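## Task

On the knob box, set each knob in row A (the row closest to the box side that has the socket) to the same mark as the matching knob in row D. All other knobs must still point at their current marks when finished, and the settings must hold with the robot not touching anything.

## Robot and tools

Robot: two 7-joint arms, left_arm and right_arm, each with a two-finger parallel gripper. The names are labels only; left_arm sits on the +y side. Cameras: cam_high, cam_low, cam_left_wrist, cam_right_wrist, each 672x504, returned in that order.

Frame: one scene frame for everything. Origin on the table surface midway between the arms, +x out over the table, +y toward left_arm, +z up. Positions in metres; orientations as quaternions written w first (qw, qx, qy, qz).

Gripper geometry: the fingers extend along the gripper's own +z axis and close along its x axis. The reported position is the point between the pads; fingertips stick out 17.5 mm past it. A pure rotation pivots about that point, which is 25 mm off the last joint's axis toward the gripper's -y. Printed positions get less accurate at long reach.

The row (used by execute_actions and move): always 20 numbers, one flat list covering both arms, even if only one moves. Numbers 1-10 are left_arm: x, y, z, qw, qx, qy, qz, then gripper position, force_limit, speed. Numbers 11-20 are the same for right_arm. The first seven of each half are an absolute pose in the scene frame, not an offset. A target more than 0.6 m from that arm's last reported position along any gripper axis gets the whole call refused. Each control step, the commanded pose is clipped to within 70 mm and 16 degrees of the measured pose; position wins over orientation if both cannot be met. To keep a hand still or its orientation fixed, resend the exact same pose every time rather than copying a drifted readback.

Gripper numbers, each in [-1, 1]: position +1 = fully open (50 mm gap), about -0.65 = pads touching, -1 = close until blocked (use this to grip). force_limit: -1 about 20 N per pad, 0 about 102 N, +1 about 185 N (actual can run ~17% higher). speed: -1 = 20 mm/s, 0 = 85 mm/s, +1 = 150 mm/s. These are commands: to leave a gripper alone, repeat its previous three numbers. New force or speed only applies after the position number changes by 0.01 or more; to soften a grip, open first.

Tools:
- execute_actions {actions, pictures}: actions holds at most one item. [] just returns the state. {"rows": [...], "steps": n} plays up to 15 rows over up to 15 steps of 1/30 s (default 15); the last row repeats if rows run out. {"steps": n} with no rows waits up to 300 steps, counted from the previous result, so thinking time is included. pictures (boolean) turns images on or off.
- move {target, speed}: target is one 20-number row; each hand travels in a straight line toward its absolute pose, both finishing together, 0.5 to 10 s (cut off at 10 s). speed is m/s, 0.002 to 0.5, default 0.25; rotation capped at twice that in rad/s. Paths ignore obstacles and the other arm. Finger numbers are sent at the start.
- wait {seconds}: 0 to 10; nothing new is commanded.
- zoom_image {camera, region}: region [x0, y0, x1, y1] in pixels of that camera's latest image, top-left origin, at most 504x504.
- finished_scene {scene}: pass the current scene number to end and grade it; irreversible. The next task arrives in its result.

Reading results: the state line gives each gripper's position and quaternion. "Hand target" shows where the controller is currently steering. "pose unreachable" means the clearance check altered or blocked that arm's command; HELD flags steps where a row was not (fully) sent. A move adds a "move:" line: done, off_target, moving, held or fault, plus limits (paced = pose clipped; held = some steps blocked, after which the arm may jump fast), and each hand's distance to its pose. object_status: 0 moving, 1 blocked while opening, 2 blocked while closing (a real grip), 3 reached the command or pads met (often nothing held). Gap in mm is about (250 - position_measured) x 0.202. After an action ends, an arm continues only to its last clipped pose, so big moves may need follow-up commands.

Limits: joint ranges (rad) waist and both rolls -6.283 to 6.283, shoulder -2.250 to 2.250, elbow -2.580 to 2.580, wrist pitch -2.100 to 2.100. Load limits 50.7 N m for waist, shoulder, upper arm roll, elbow; 31.9 N m for forearm roll, wrist pitch, wrist roll. Hitting one triggers a TORQUE FAULT: the arm halts 10 s and drops the rest of the call. Sustained load heats motors: MOTOR HOT from 60 °C, OVER-TEMPERATURE FAULT at 75 °C, when the arm sags.

Avoid: knocking anything off the table, letting the arms collide or push each other, pressing hard into the box (contact force grows with speed and with how far the target lies past the surface), bumping knobs that should stay put, and leaving a knob in place only because the gripper still holds it. Release and back off before ending the scene. Smooth, quick, low-effort motion is preferred.

Each tool is called after "Call:" as name([rows], argument=value, ...), one row to a line, values as JSON.

## Session

Call:
execute_actions(actions=[])

Scene clock: 0.00 s of 8400.00 s.
left_arm: end_effector_position=(+0.2206, +0.5858, +0.2421) position_measured=3 object_status=3 end_effector_quat_wxyz=(-0.031, -0.629, +0.776, +0.030) | right_arm: end_effector_position=(+0.3046, -0.7916, +0.3865) position_measured=3 object_status=3 end_effector_quat_wxyz=(-0.078, +0.678, -0.731, +0.013)
Joint positions: left_arm=[-0.698  0.091 -0.248  1.907 -0.06   1.18   3.445] | right_arm=[ 0.71   0.663  0.475  0.66  -0.463  1.889 -0.515]
Joint velocities: left_arm=[-0.    -0.     0.003  0.     0.001 -0.     0.   ] | right_arm=[-0.     0.001 -0.     0.     0.001  0.    -0.   ]
Hand target (left_arm): +0.221, +0.586, +0.242; -0.031, -0.629, +0.776, +0.030
Hand target (right_arm): +0.305, -0.792, +0.386; -0.078, +0.678, -0.731, +0.013

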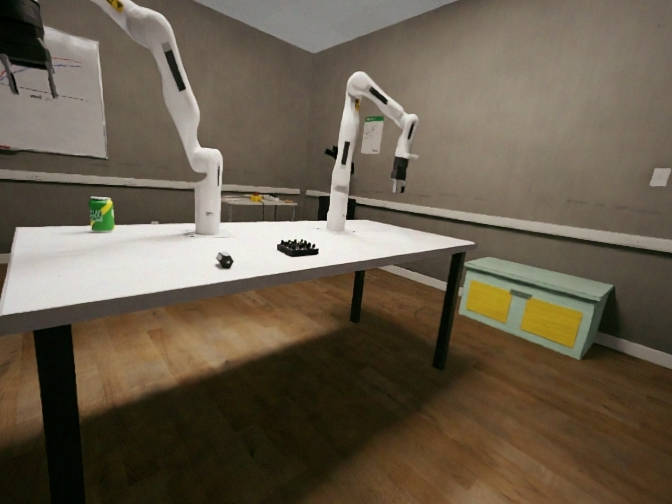

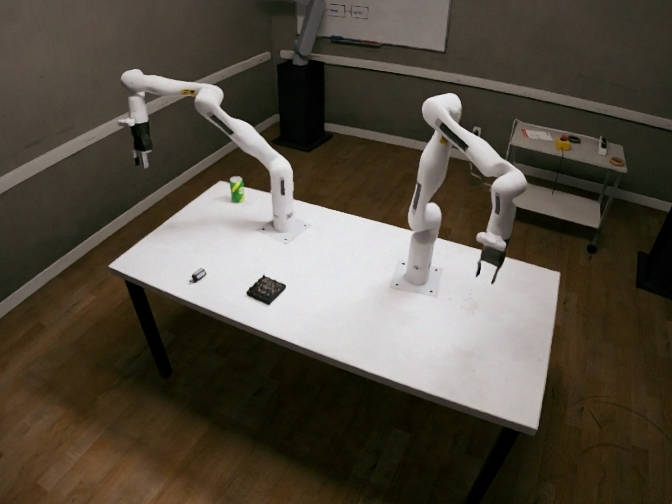

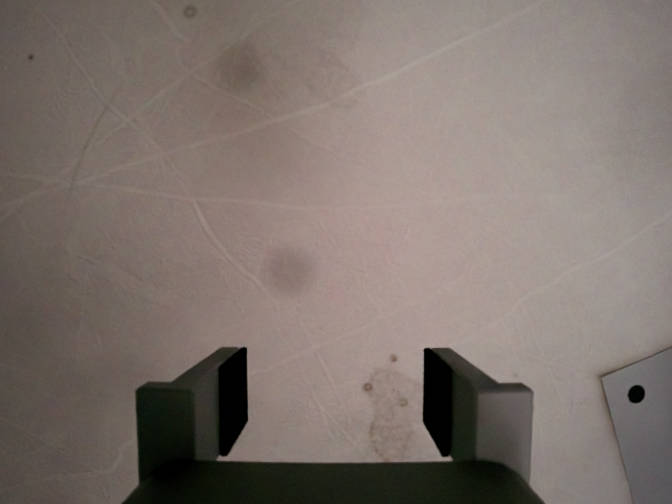

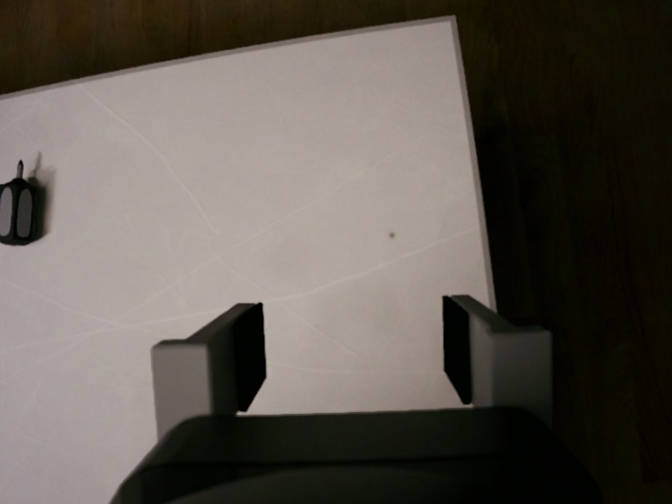

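Call:
zoom_image(camera="cam_low", region=[230, 260, 310, 320])

Call:
zoom_image(camera="cam_high", region=[260, 220, 340, 280])

Region (230, 260, 310, 320) of cam_low's 672x504 image, scaled by 6.300, with more detail than that image has; it fills the top 378 rows of this view, and the rest is white.

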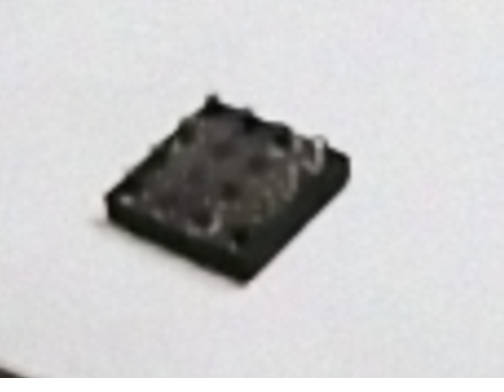

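Region (260, 220, 340, 280) of cam_high's 672x504 image, scaled by 6.300, with more detail than that image has; it fills the top 378 rows of this view, and the rest is white.

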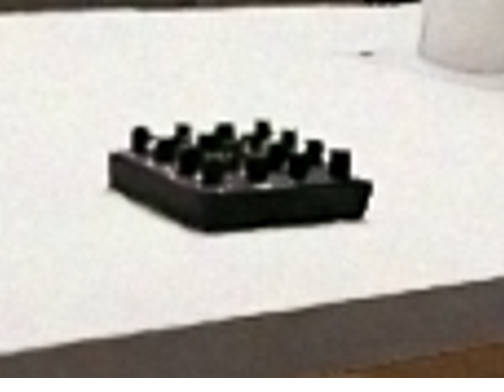

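Call:
move(target=[0.25,0.2,0.3,0,0.7071,-0.7071,0,1,-0.5,0,0.3046,-0.7916,0.3865,-0.078,0.678,-0.731,0.013,1,0,0], speed=0.4)

Scene clock: 18.03 s of 8400.00 s.
left_arm: end_effector_position=(+0.2508, +0.1987, +0.3005) position_measured=3 object_status=3 end_effector_quat_wxyz=(-0.001, -0.707, +0.708, -0.001) | right_arm: end_effector_position=(+0.3046, -0.7916, +0.3865) position_measured=3 object_status=3 end_effector_quat_wxyz=(-0.078, +0.678, -0.731, +0.013)
Joint positions: left_arm=[-0.386 -0.385  0.649  2.016  0.233  1.442  4.769] | right_arm=[ 0.71   0.663  0.475  0.66  -0.462  1.889 -0.515]
Joint velocities: left_arm=[-0.003  0.008 -0.005 -0.001 -0.001 -0.002  0.004] | right_arm=[ 0.     0.    -0.    -0.001  0.001 -0.001  0.   ]
Hand target (left_arm): +0.251, +0.199, +0.300; +0.001, +0.707, -0.707, +0.000
Hand target (right_arm): +0.305, -0.792, +0.386; -0.078, +0.678, -0.731, +0.013
Off the commanded pose (left_arm): 0.002 m, 0 deg.
Off the commanded pose (right_arm): 0.000 m, 0 deg.
After step 90, 13.43 s passed at rest.
move: done

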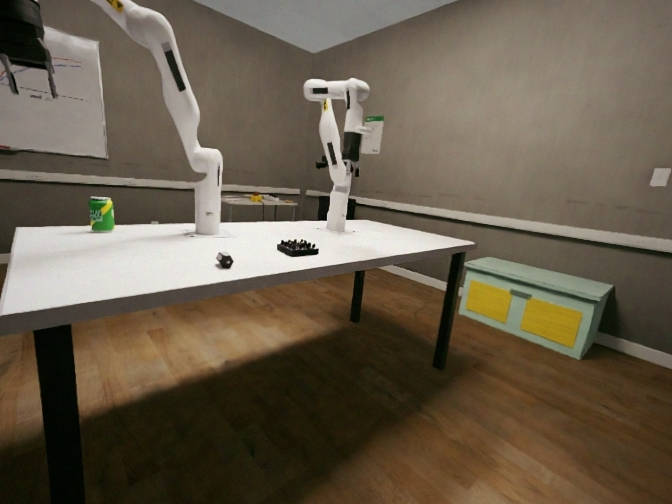

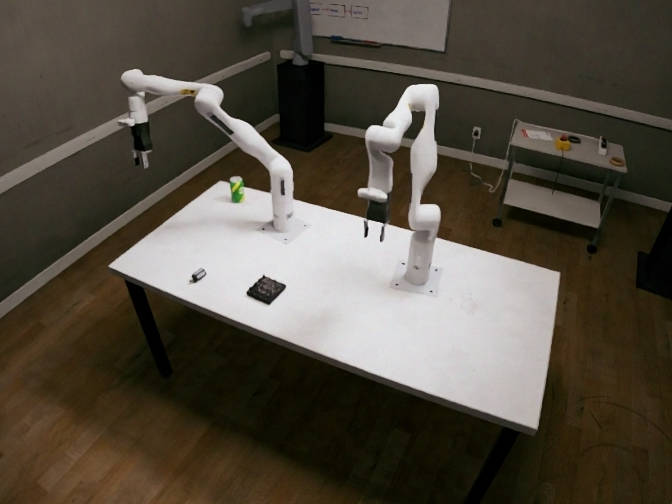

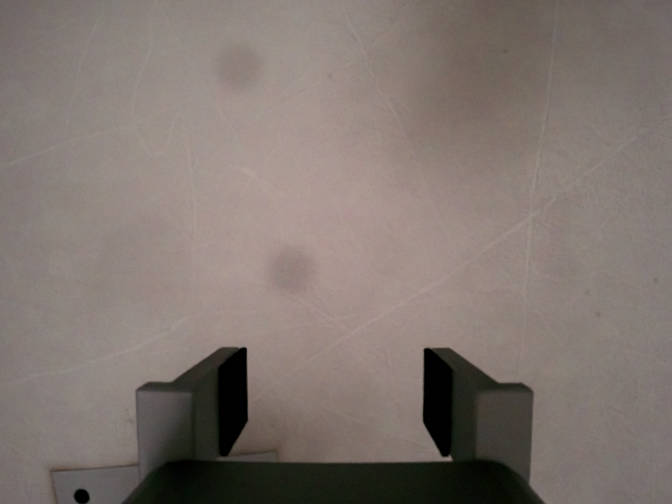

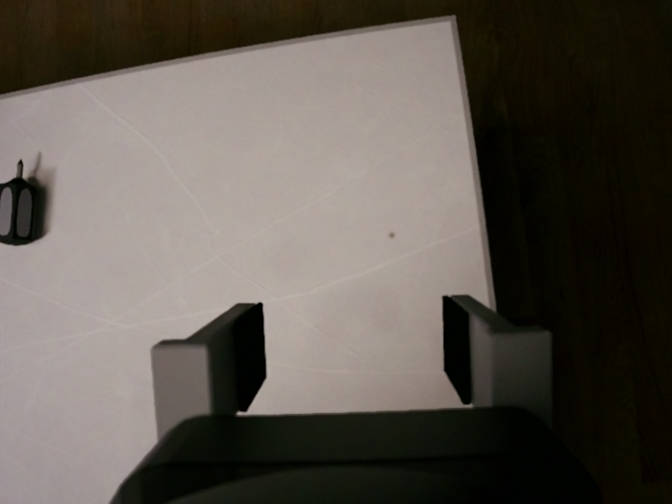

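Call:
move(target=[0.2,0.45,0.3,0,0.7071,-0.7071,0,1,-0.5,0,0.34,-0.18,0.28,0,0.7071,-0.7071,0,1,-0.5,0], speed=0.4)

Scene clock: 26.40 s of 8400.00 s.
left_arm: end_effector_position=(+0.1995, +0.4508, +0.3000) position_measured=3 object_status=3 end_effector_quat_wxyz=(+0.001, -0.707, +0.707, +0.001) | right_arm: end_effector_position=(+0.3388, -0.1814, +0.2801) position_measured=3 object_status=3 end_effector_quat_wxyz=(+0.002, +0.707, -0.707, +0.001)
Joint positions: left_arm=[-0.449 -0.307 -0.225  2.049 -0.07   1.39   3.922] | right_arm=[-0.572  0.157 -0.101  1.702  0.02   1.287 -2.075]
Joint velocities: left_arm=[ 0.    -0.     0.002  0.001  0.     0.    -0.001] | right_arm=[-0.001  0.003 -0.002 -0.     0.002 -0.001 -0.001]
Hand target (left_arm): +0.200, +0.451, +0.300; -0.001, +0.707, -0.707, -0.001
Hand target (right_arm): +0.339, -0.181, +0.280; +0.002, +0.707, -0.707, +0.001
Off the commanded pose (left_arm): 0.001 m, 0 deg.
Off the commanded pose (right_arm): 0.002 m, 0 deg.
After step 90, 3.10 s passed at rest.
move: done; limits=paced

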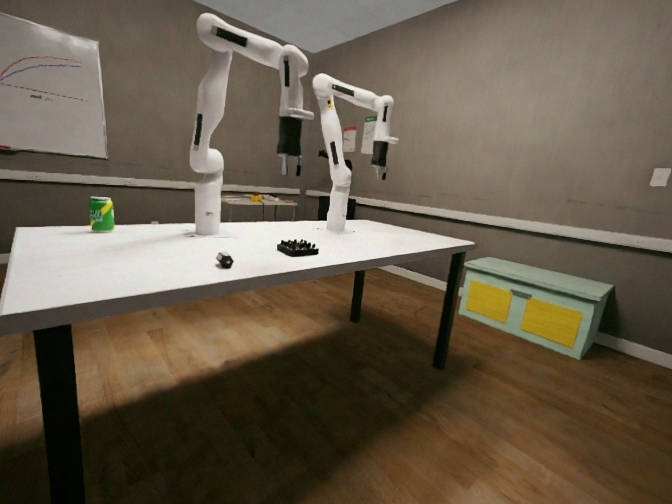

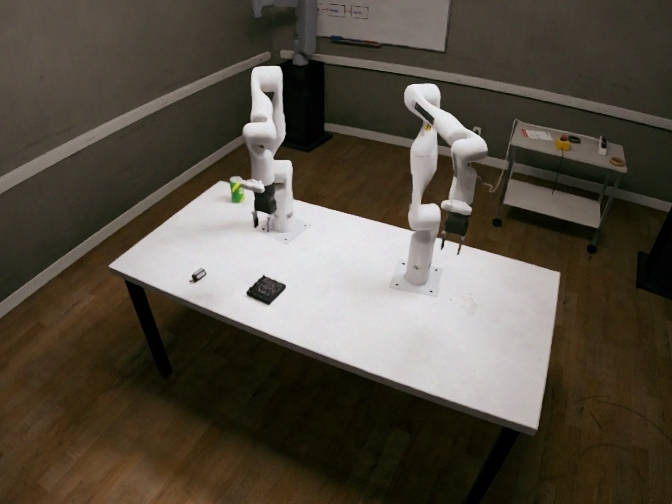

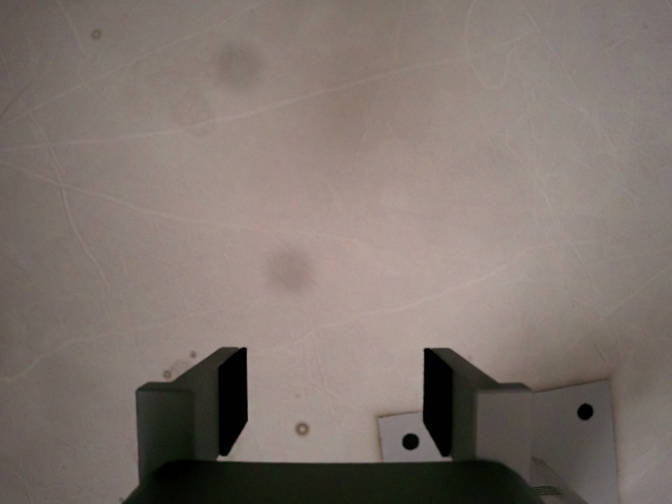

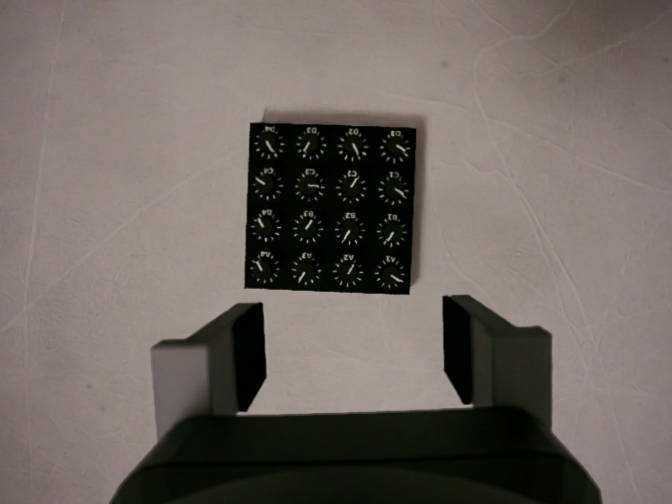

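Call:
zoom_image(camera="cam_right_wrist", region=[235, 110, 425, 300])

Region (235, 110, 425, 300) of cam_right_wrist's 672x504 image, scaled by 2.653.

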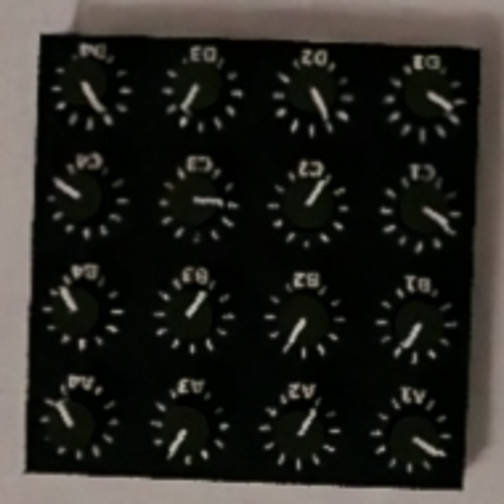

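Call:
move(target=[0.2,0.45,0.3,0,0.7071,-0.7071,0,1,-0.5,0,0.34,-0.18,0.13,0,0.7071,-0.7071,0,1,-0.5,0], speed=0.3)

Scene clock: 48.33 s of 8400.00 s.
left_arm: end_effector_position=(+0.2000, +0.4500, +0.3000) position_measured=3 object_status=3 end_effector_quat_wxyz=(+0.000, -0.707, +0.707, -0.000) | right_arm: end_effector_position=(+0.3401, -0.1801, +0.1303) position_measured=3 object_status=3 end_effector_quat_wxyz=(-0.000, +0.707, -0.707, +0.000)
Joint positions: left_arm=[-0.449 -0.306 -0.224  2.049 -0.068  1.392  3.923] | right_arm=[-0.576  0.346 -0.102  1.998  0.049  0.799 -2.105]
Joint velocities: left_arm=[-0.     0.     0.001 -0.001 -0.001  0.    -0.001] | right_arm=[-0.001  0.006 -0.001  0.001  0.001  0.001 -0.   ]
Hand target (left_arm): +0.200, +0.450, +0.300; -0.000, +0.707, -0.707, +0.000
Hand target (right_arm): +0.340, -0.180, +0.130; +0.000, +0.707, -0.707, +0.000
Off the commanded pose (left_arm): 0.000 m, 0 deg.
Off the commanded pose (right_arm): 0.000 m, 0 deg.
After step 90, 18.00 s passed at rest.
move: done

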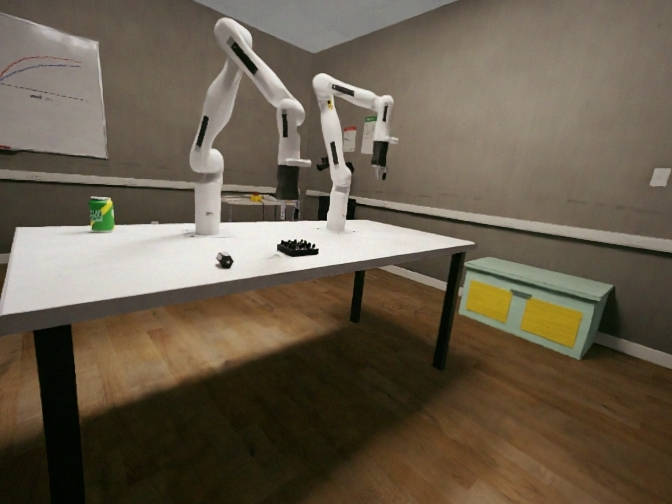

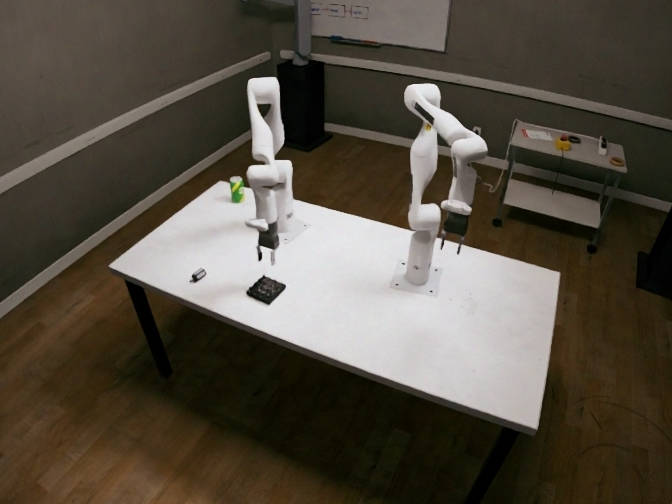

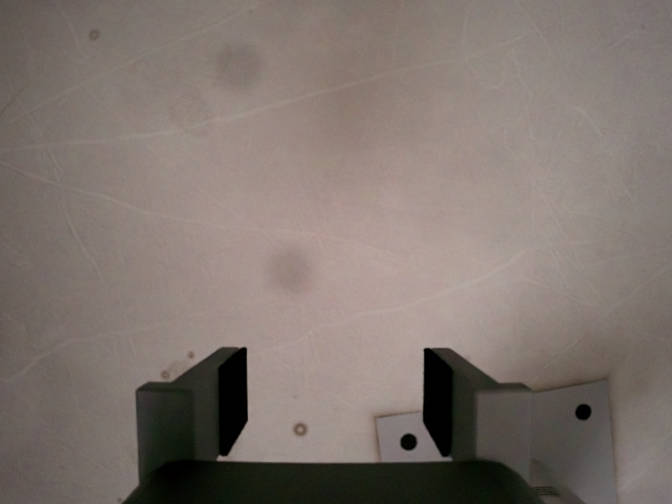

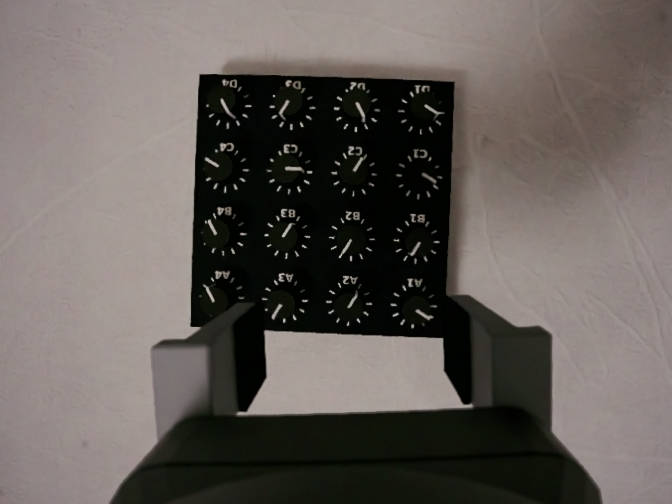

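Call:
zoom_image(camera="cam_right_wrist", region=[185, 60, 465, 340])

Call:
zoom_image(camera="cam_high", region=[250, 170, 340, 265])

Region (185, 60, 465, 340) of cam_right_wrist's 672x504 image, scaled by 1.800.

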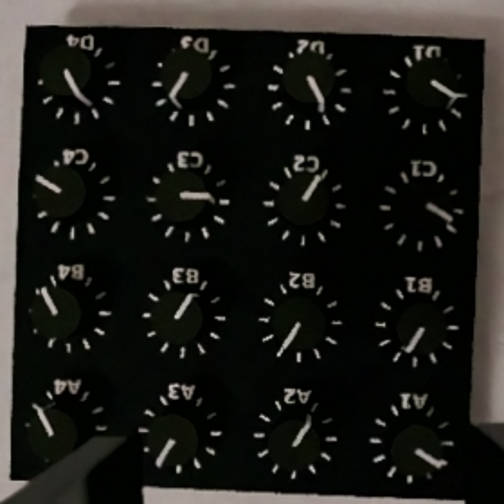

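Region (250, 170, 340, 265) of cam_high's 672x504 image, scaled by 5.305, with more detail than that image has; it fills the left 477 columns of this view, and the rest is white.

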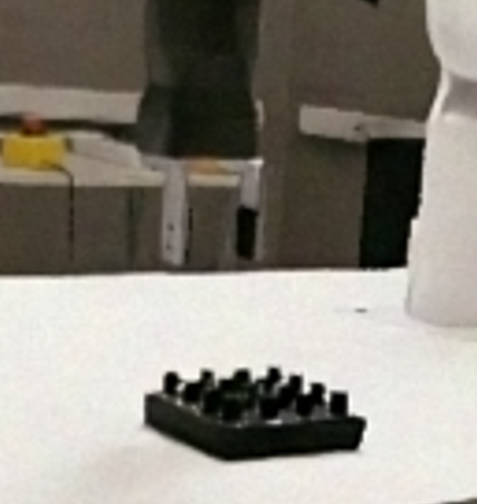

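Call:
move(target=[0.2,0.45,0.3,0,0.7071,-0.7071,0,1,-0.5,0,0.337,-0.181,0.065,0,0.7071,-0.7071,0,0.0,-0.5,0], speed=0.1)

Call:
zoom_image(camera="cam_high", region=[265, 200, 335, 265])

Scene clock: 83.53 s of 8400.00 s.
left_arm: end_effector_position=(+0.2000, +0.4500, +0.3000) position_measured=3 object_status=3 end_effector_quat_wxyz=(+0.000, -0.707, +0.707, +0.000) | right_arm: end_effector_position=(+0.3372, -0.1811, +0.0653) position_measured=152 object_status=3 end_effector_quat_wxyz=(-0.000, +0.707, -0.707, +0.000)
Joint positions: left_arm=[-0.449 -0.306 -0.224  2.049 -0.068  1.392  3.923] | right_arm=[-0.59   0.474 -0.09   2.087  0.076  0.583 -2.131]
Joint velocities: left_arm=[-0.     0.001  0.001  0.001 -0.001 -0.     0.   ] | right_arm=[-0.001  0.007 -0.001  0.001 -0.001 -0.001 -0.001]
Hand target (left_arm): +0.200, +0.450, +0.300; +0.000, +0.707, -0.707, +0.000
Hand target (right_arm): +0.337, -0.181, +0.065; +0.000, +0.707, -0.707, +0.000
Off the commanded pose (left_arm): 0.000 m, 0 deg.
Off the commanded pose (right_arm): 0.000 m, 0 deg.
After step 90, 31.27 s passed at rest.
move: done

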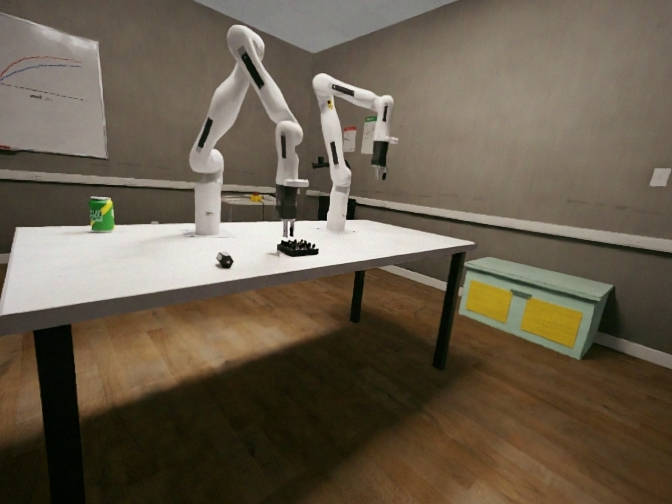

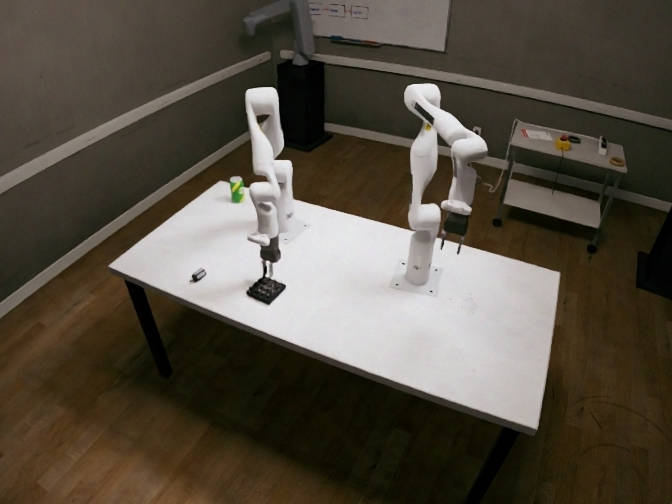

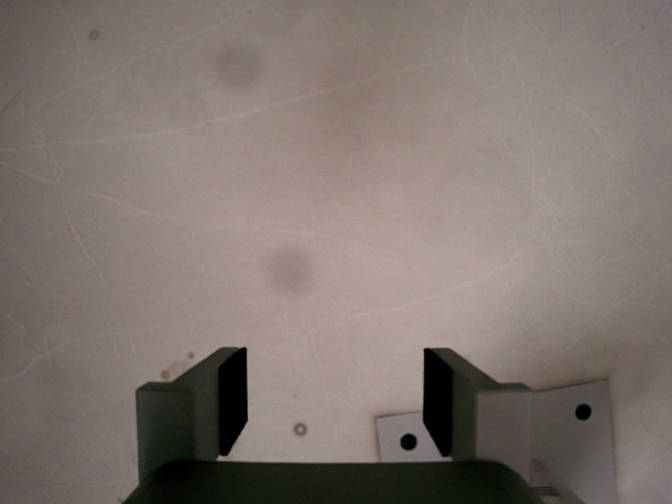

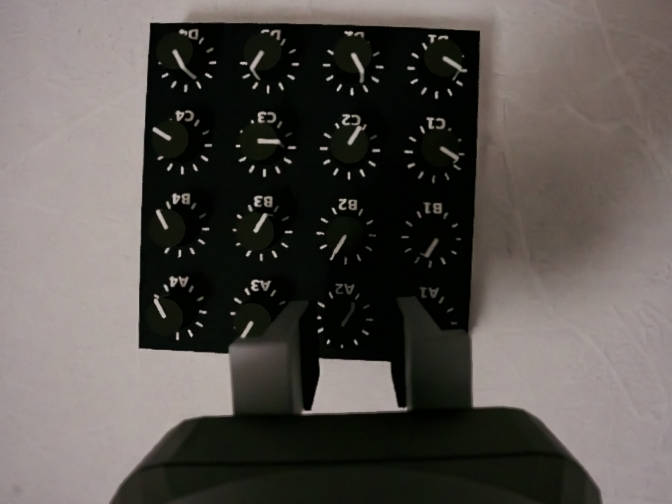

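Region (265, 200, 335, 265) of cam_high's 672x504 image, scaled by 7.200, with more detail than that image has; it fills the top 468 rows of this view, and the rest is white.

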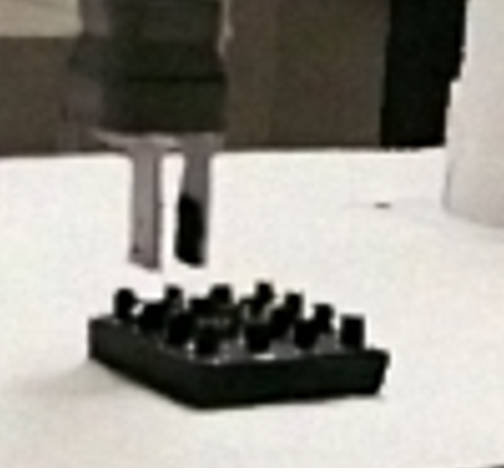

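Call:
zoom_image(camera="cam_right_wrist", region=[220, 260, 480, 430])

Region (220, 260, 480, 430) of cam_right_wrist's 672x504 image, scaled by 1.938; it fills the top 330 rows of this view, and the rest is white.

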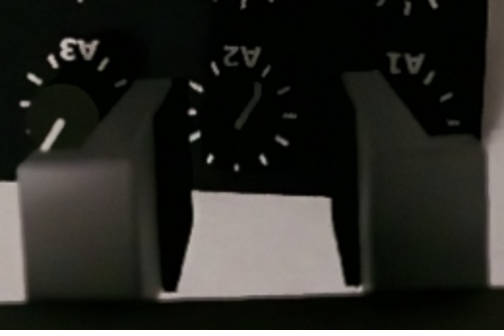

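Call:
move(target=[0.2,0.45,0.3,0,0.7071,-0.7071,0,1,-0.5,0,0.3355,-0.178,0.052,0,0.7071,-0.7071,0,0.0,-0.5,0], speed=0.03)

Call:
zoom_image(camera="cam_right_wrist", region=[220, 230, 480, 430])

Call:
zoom_image(camera="cam_high", region=[265, 200, 335, 265])

Scene clock: 111.57 s of 8400.00 s.
left_arm: end_effector_position=(+0.2000, +0.4500, +0.3000) position_measured=3 object_status=3 end_effector_quat_wxyz=(+0.000, -0.707, +0.707, +0.000) | right_arm: end_effector_position=(+0.3356, -0.1781, +0.0521) position_measured=152 object_status=3 end_effector_quat_wxyz=(-0.000, +0.707, -0.707, +0.000)
Joint positions: left_arm=[-0.449 -0.306 -0.224  2.049 -0.068  1.392  3.923] | right_arm=[-0.603  0.505 -0.086  2.1    0.081  0.54  -2.145]
Joint velocities: left_arm=[-0.     0.001 -0.    -0.002  0.001 -0.    -0.   ] | right_arm=[-0.001  0.004 -0.     0.     0.    -0.001 -0.   ]
Hand target (left_arm): +0.200, +0.450, +0.300; +0.000, +0.707, -0.707, +0.000
Hand target (right_arm): +0.336, -0.178, +0.052; +0.000, +0.707, -0.707, +0.000
Off the commanded pose (left_arm): 0.000 m, 0 deg.
Off the commanded pose (right_arm): 0.000 m, 0 deg.
After step 90, 24.33 s passed at rest.
move: done

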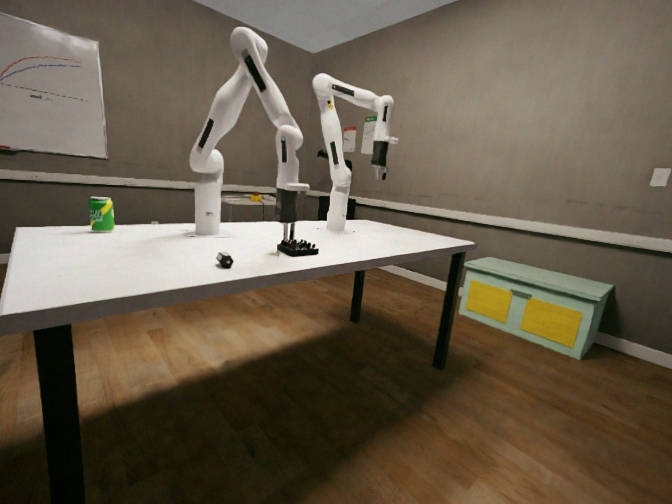

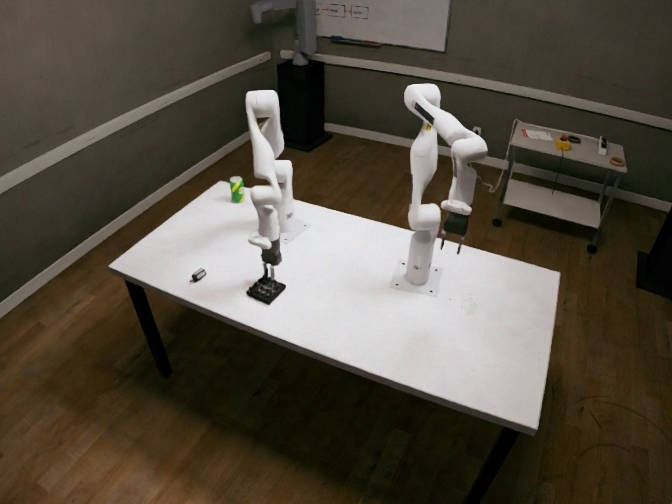

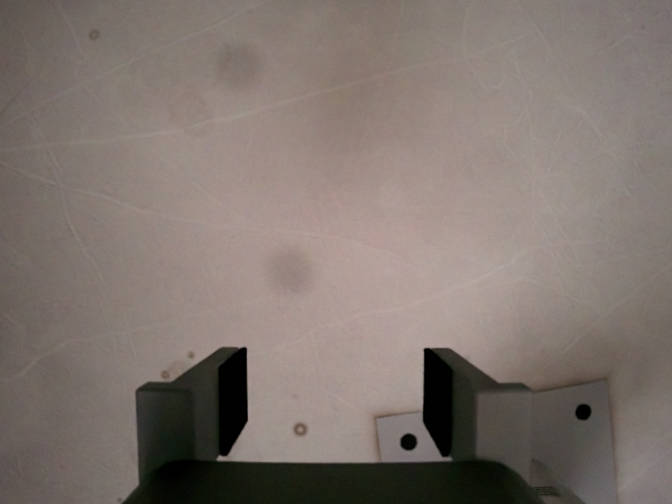

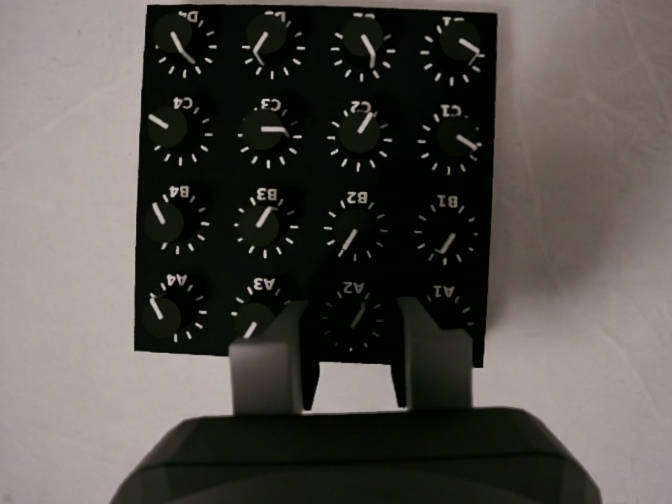

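Region (220, 230, 480, 430) of cam_right_wrist's 672x504 image, scaled by 1.938; it fills the top 388 rows of this view, and the rest is white.

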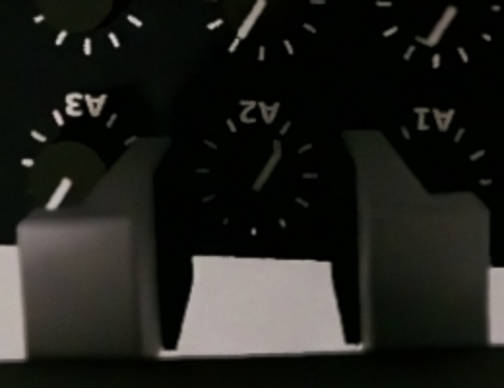

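Region (265, 200, 335, 265) of cam_high's 672x504 image, scaled by 7.200, with more detail than that image has; it fills the top 468 rows of this view, and the rest is white.

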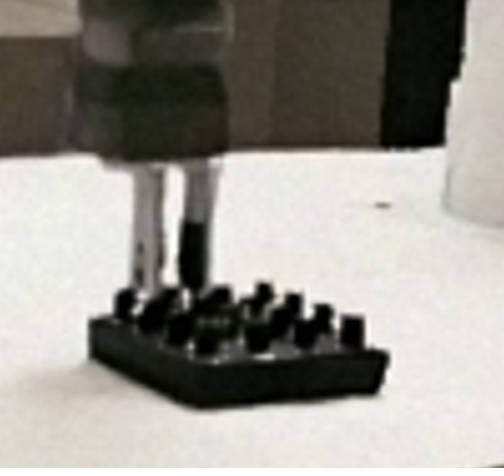

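Call:
move(target=[0.2,0.45,0.3,0,0.7071,-0.7071,0,1,-0.5,0,0.3355,-0.178,0.043,0,0.7071,-0.7071,0,-0.05,-0.8,0], speed=0.015)

Call:
move(target=[0.2,0.45,0.3,0,0.7071,-0.7071,0,1,-0.5,0,0.3355,-0.178,0.043,0,0.7071,-0.7071,0,-1,-0.8,-0.7])

Call:
zoom_image(camera="cam_high", region=[265, 200, 335, 265])

Scene clock: 124.83 s of 8400.00 s.
left_arm: end_effector_position=(+0.2000, +0.4500, +0.3000) position_measured=3 object_status=3 end_effector_quat_wxyz=(+0.000, -0.707, +0.707, +0.000) | right_arm: end_effector_position=(+0.3355, -0.1780, +0.0431) position_measured=160 object_status=3 end_effector_quat_wxyz=(-0.000, +0.707, -0.707, +0.000)
Joint positions: left_arm=[-0.449 -0.306 -0.224  2.049 -0.068  1.392  3.923] | right_arm=[-0.605  0.526 -0.083  2.107  0.085  0.511 -2.148]
Joint velocities: left_arm=[ 0.    -0.001  0.001  0.    -0.    -0.    -0.   ] | right_arm=[-0.     0.001 -0.    -0.     0.002  0.    -0.   ]
Hand target (left_arm): +0.200, +0.450, +0.300; +0.000, +0.707, -0.707, +0.000
Hand target (right_arm): +0.336, -0.178, +0.043; +0.000, +0.707, -0.707, +0.000
Off the commanded pose (left_arm): 0.000 m, 0 deg.
Off the commanded pose (right_arm): 0.000 m, 0 deg.
After step 90, 9.43 s passed at rest.
move: done

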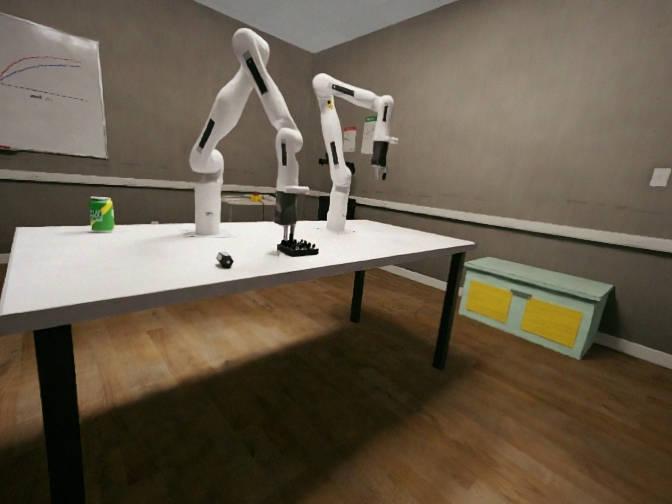

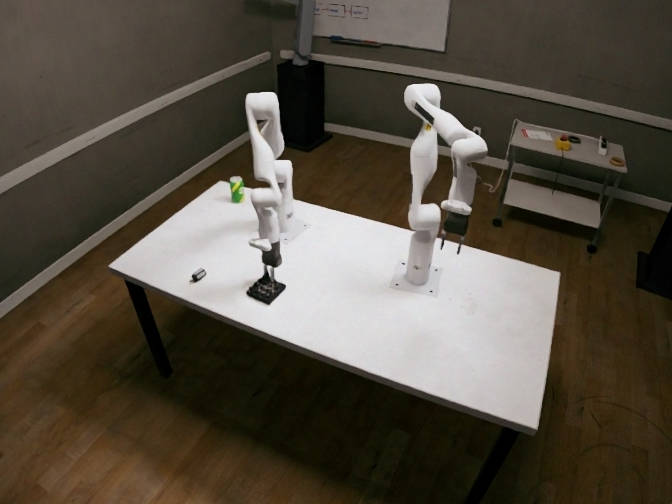

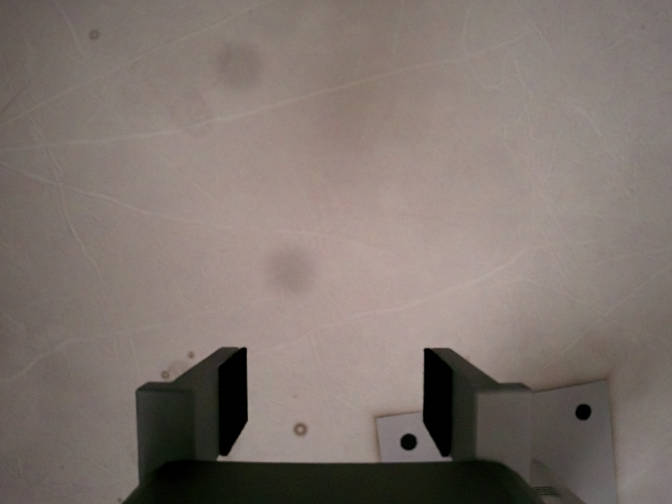

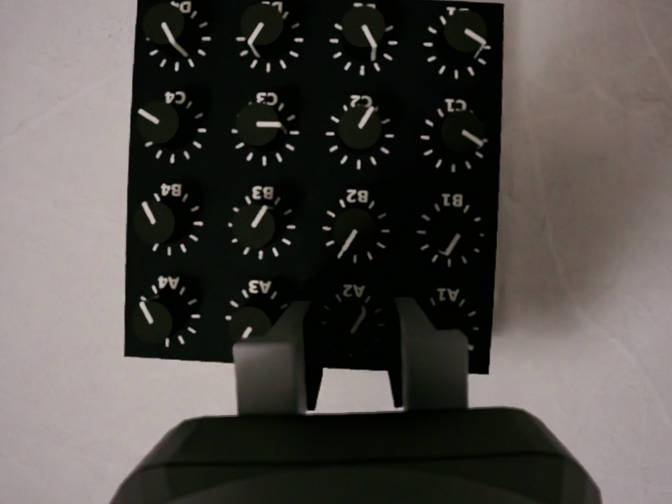

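Scene clock: 125.53 s of 8400.00 s.
left_arm: end_effector_position=(+0.2000, +0.4500, +0.3000) position_measured=3 object_status=3 end_effector_quat_wxyz=(+0.000, -0.707, +0.707, +0.000) | right_arm: end_effector_position=(+0.3356, -0.1778, +0.0431) position_measured=198 object_status=2 end_effector_quat_wxyz=(-0.000, +0.707, -0.707, +0.000)
Joint positions: left_arm=[-0.449 -0.306 -0.224  2.049 -0.068  1.392  3.923] | right_arm=[-0.606  0.526 -0.083  2.107  0.085  0.511 -2.148]
Joint velocities: left_arm=[-0.    -0.     0.    -0.001 -0.001 -0.     0.001] | right_arm=[-0.    -0.002 -0.001  0.     0.001  0.001 -0.   ]
Hand target (left_arm): +0.200, +0.450, +0.300; +0.000, +0.707, -0.707, +0.000
Hand target (right_arm): +0.335, -0.178, +0.043; -0.000, +0.707, -0.707, +0.000
Off the commanded pose (left_arm): 0.000 m, 0 deg.
Off the commanded pose (right_arm): 0.000 m, 0 deg.
move: done

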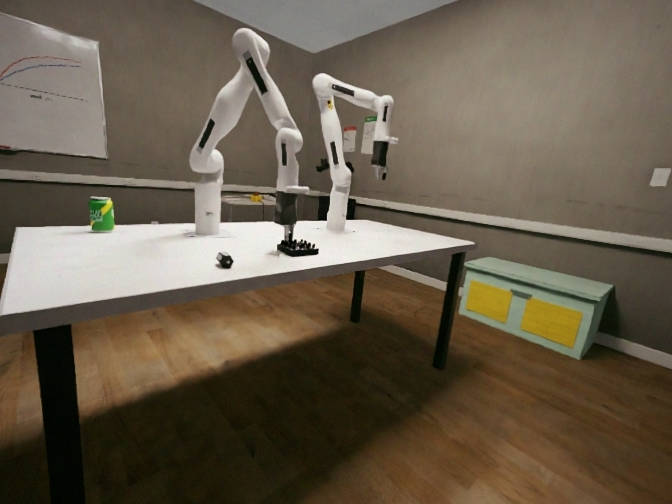

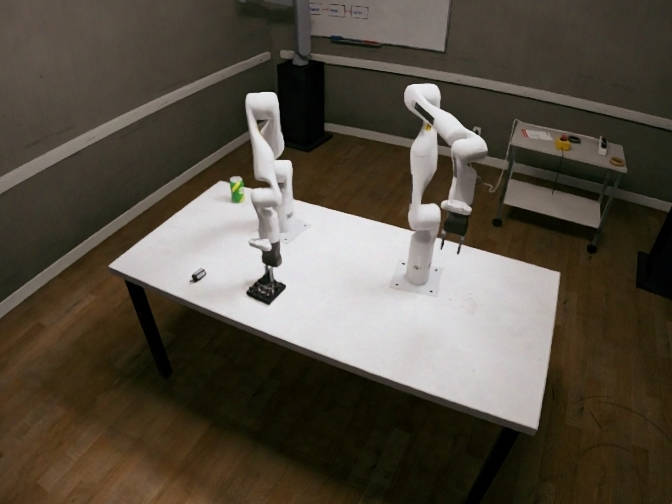

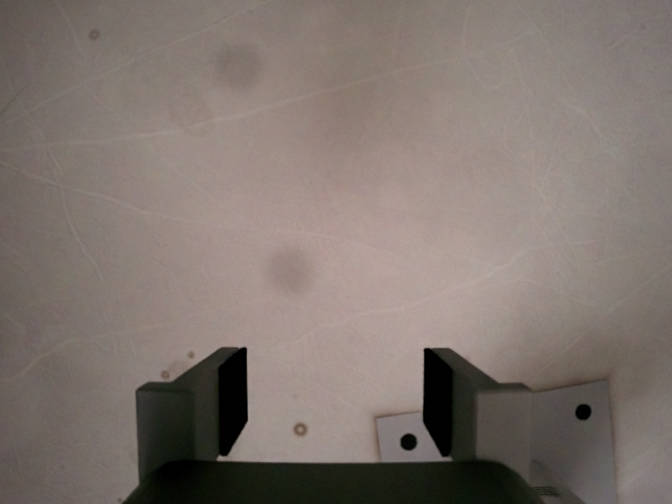

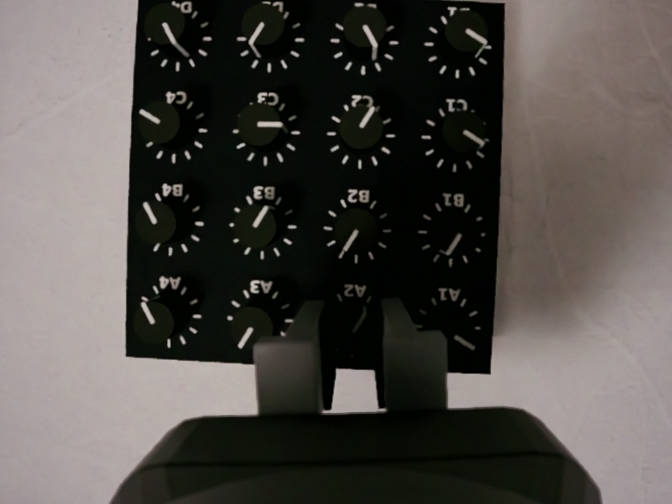

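Region (265, 200, 335, 265) of cam_high's 672x504 image, scaled by 7.200, with more detail than that image has; it fills the top 468 rows of this view, and the rest is white.

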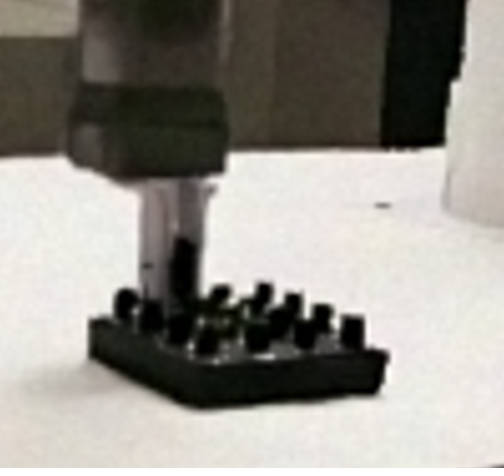

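Call:
move(target=[0.2,0.45,0.3,0,0.7071,-0.7071,0,1,-0.5,0,0.3355,-0.178,0.043,0,0.2588,-0.9659,0,-1,-0.8,-0.7], speed=0.2)

Scene clock: 132.93 s of 8400.00 s.
left_arm: end_effector_position=(+0.2000, +0.4500, +0.3000) position_measured=3 object_status=3 end_effector_quat_wxyz=(+0.000, -0.707, +0.707, +0.000) | right_arm: end_effector_position=(+0.3359, -0.1777, +0.0432) position_measured=198 object_status=2 end_effector_quat_wxyz=(+0.001, -0.259, +0.966, +0.000)
Joint positions: left_arm=[-0.449 -0.306 -0.224  2.049 -0.068  1.392  3.923] | right_arm=[-0.856  0.564  0.215  2.048 -0.221  0.55  -2.93 ]
Joint velocities: left_arm=[ 0.     0.001 -0.001 -0.     0.001 -0.     0.001] | right_arm=[-0.002  0.     0.     0.     0.003 -0.    -0.002]
Hand target (left_arm): +0.200, +0.450, +0.300; -0.000, +0.707, -0.707, +0.000
Hand target (right_arm): +0.335, -0.178, +0.043; +0.000, -0.259, +0.966, +0.000
Off the commanded pose (left_arm): 0.000 m, 0 deg.
Off the commanded pose (right_arm): 0.001 m, 0 deg.
After step 90, 1.50 s passed at rest.
move: done

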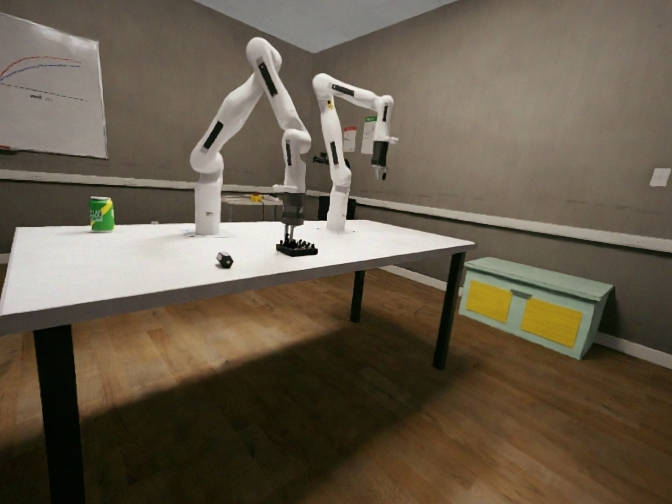

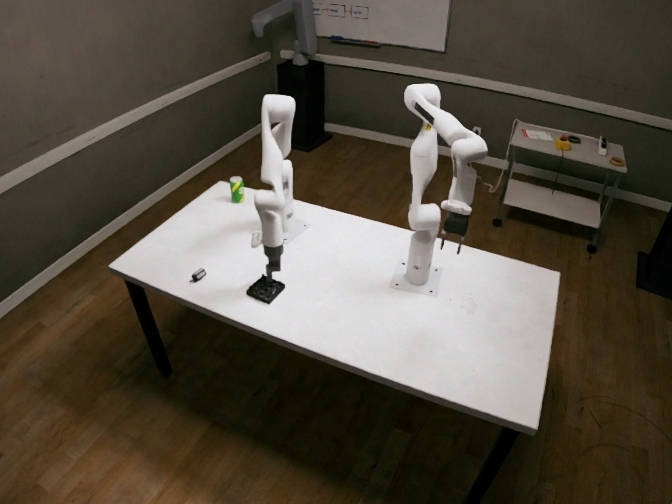

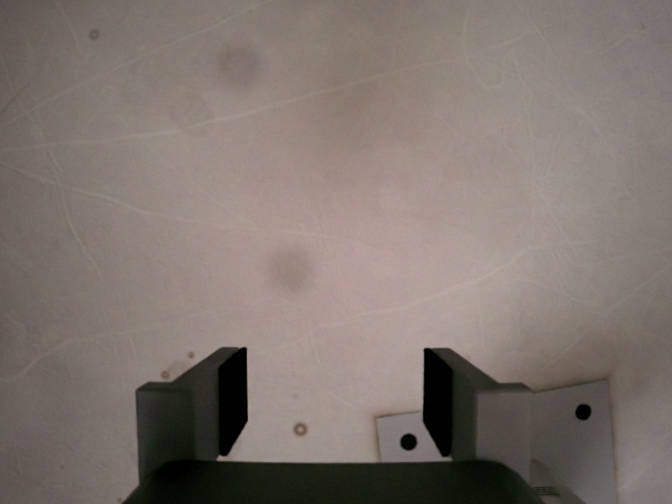

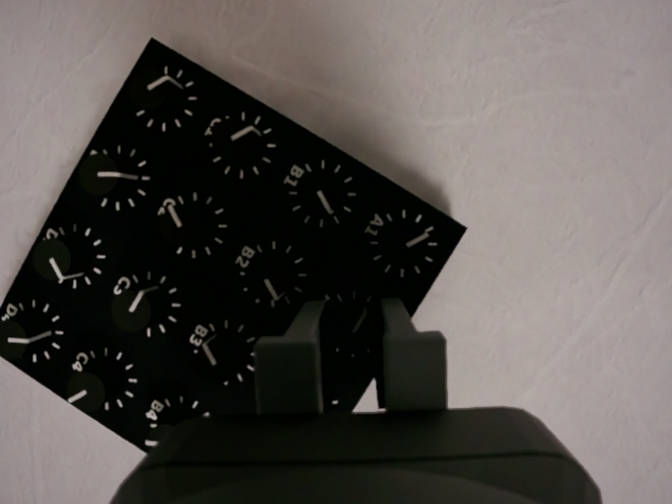

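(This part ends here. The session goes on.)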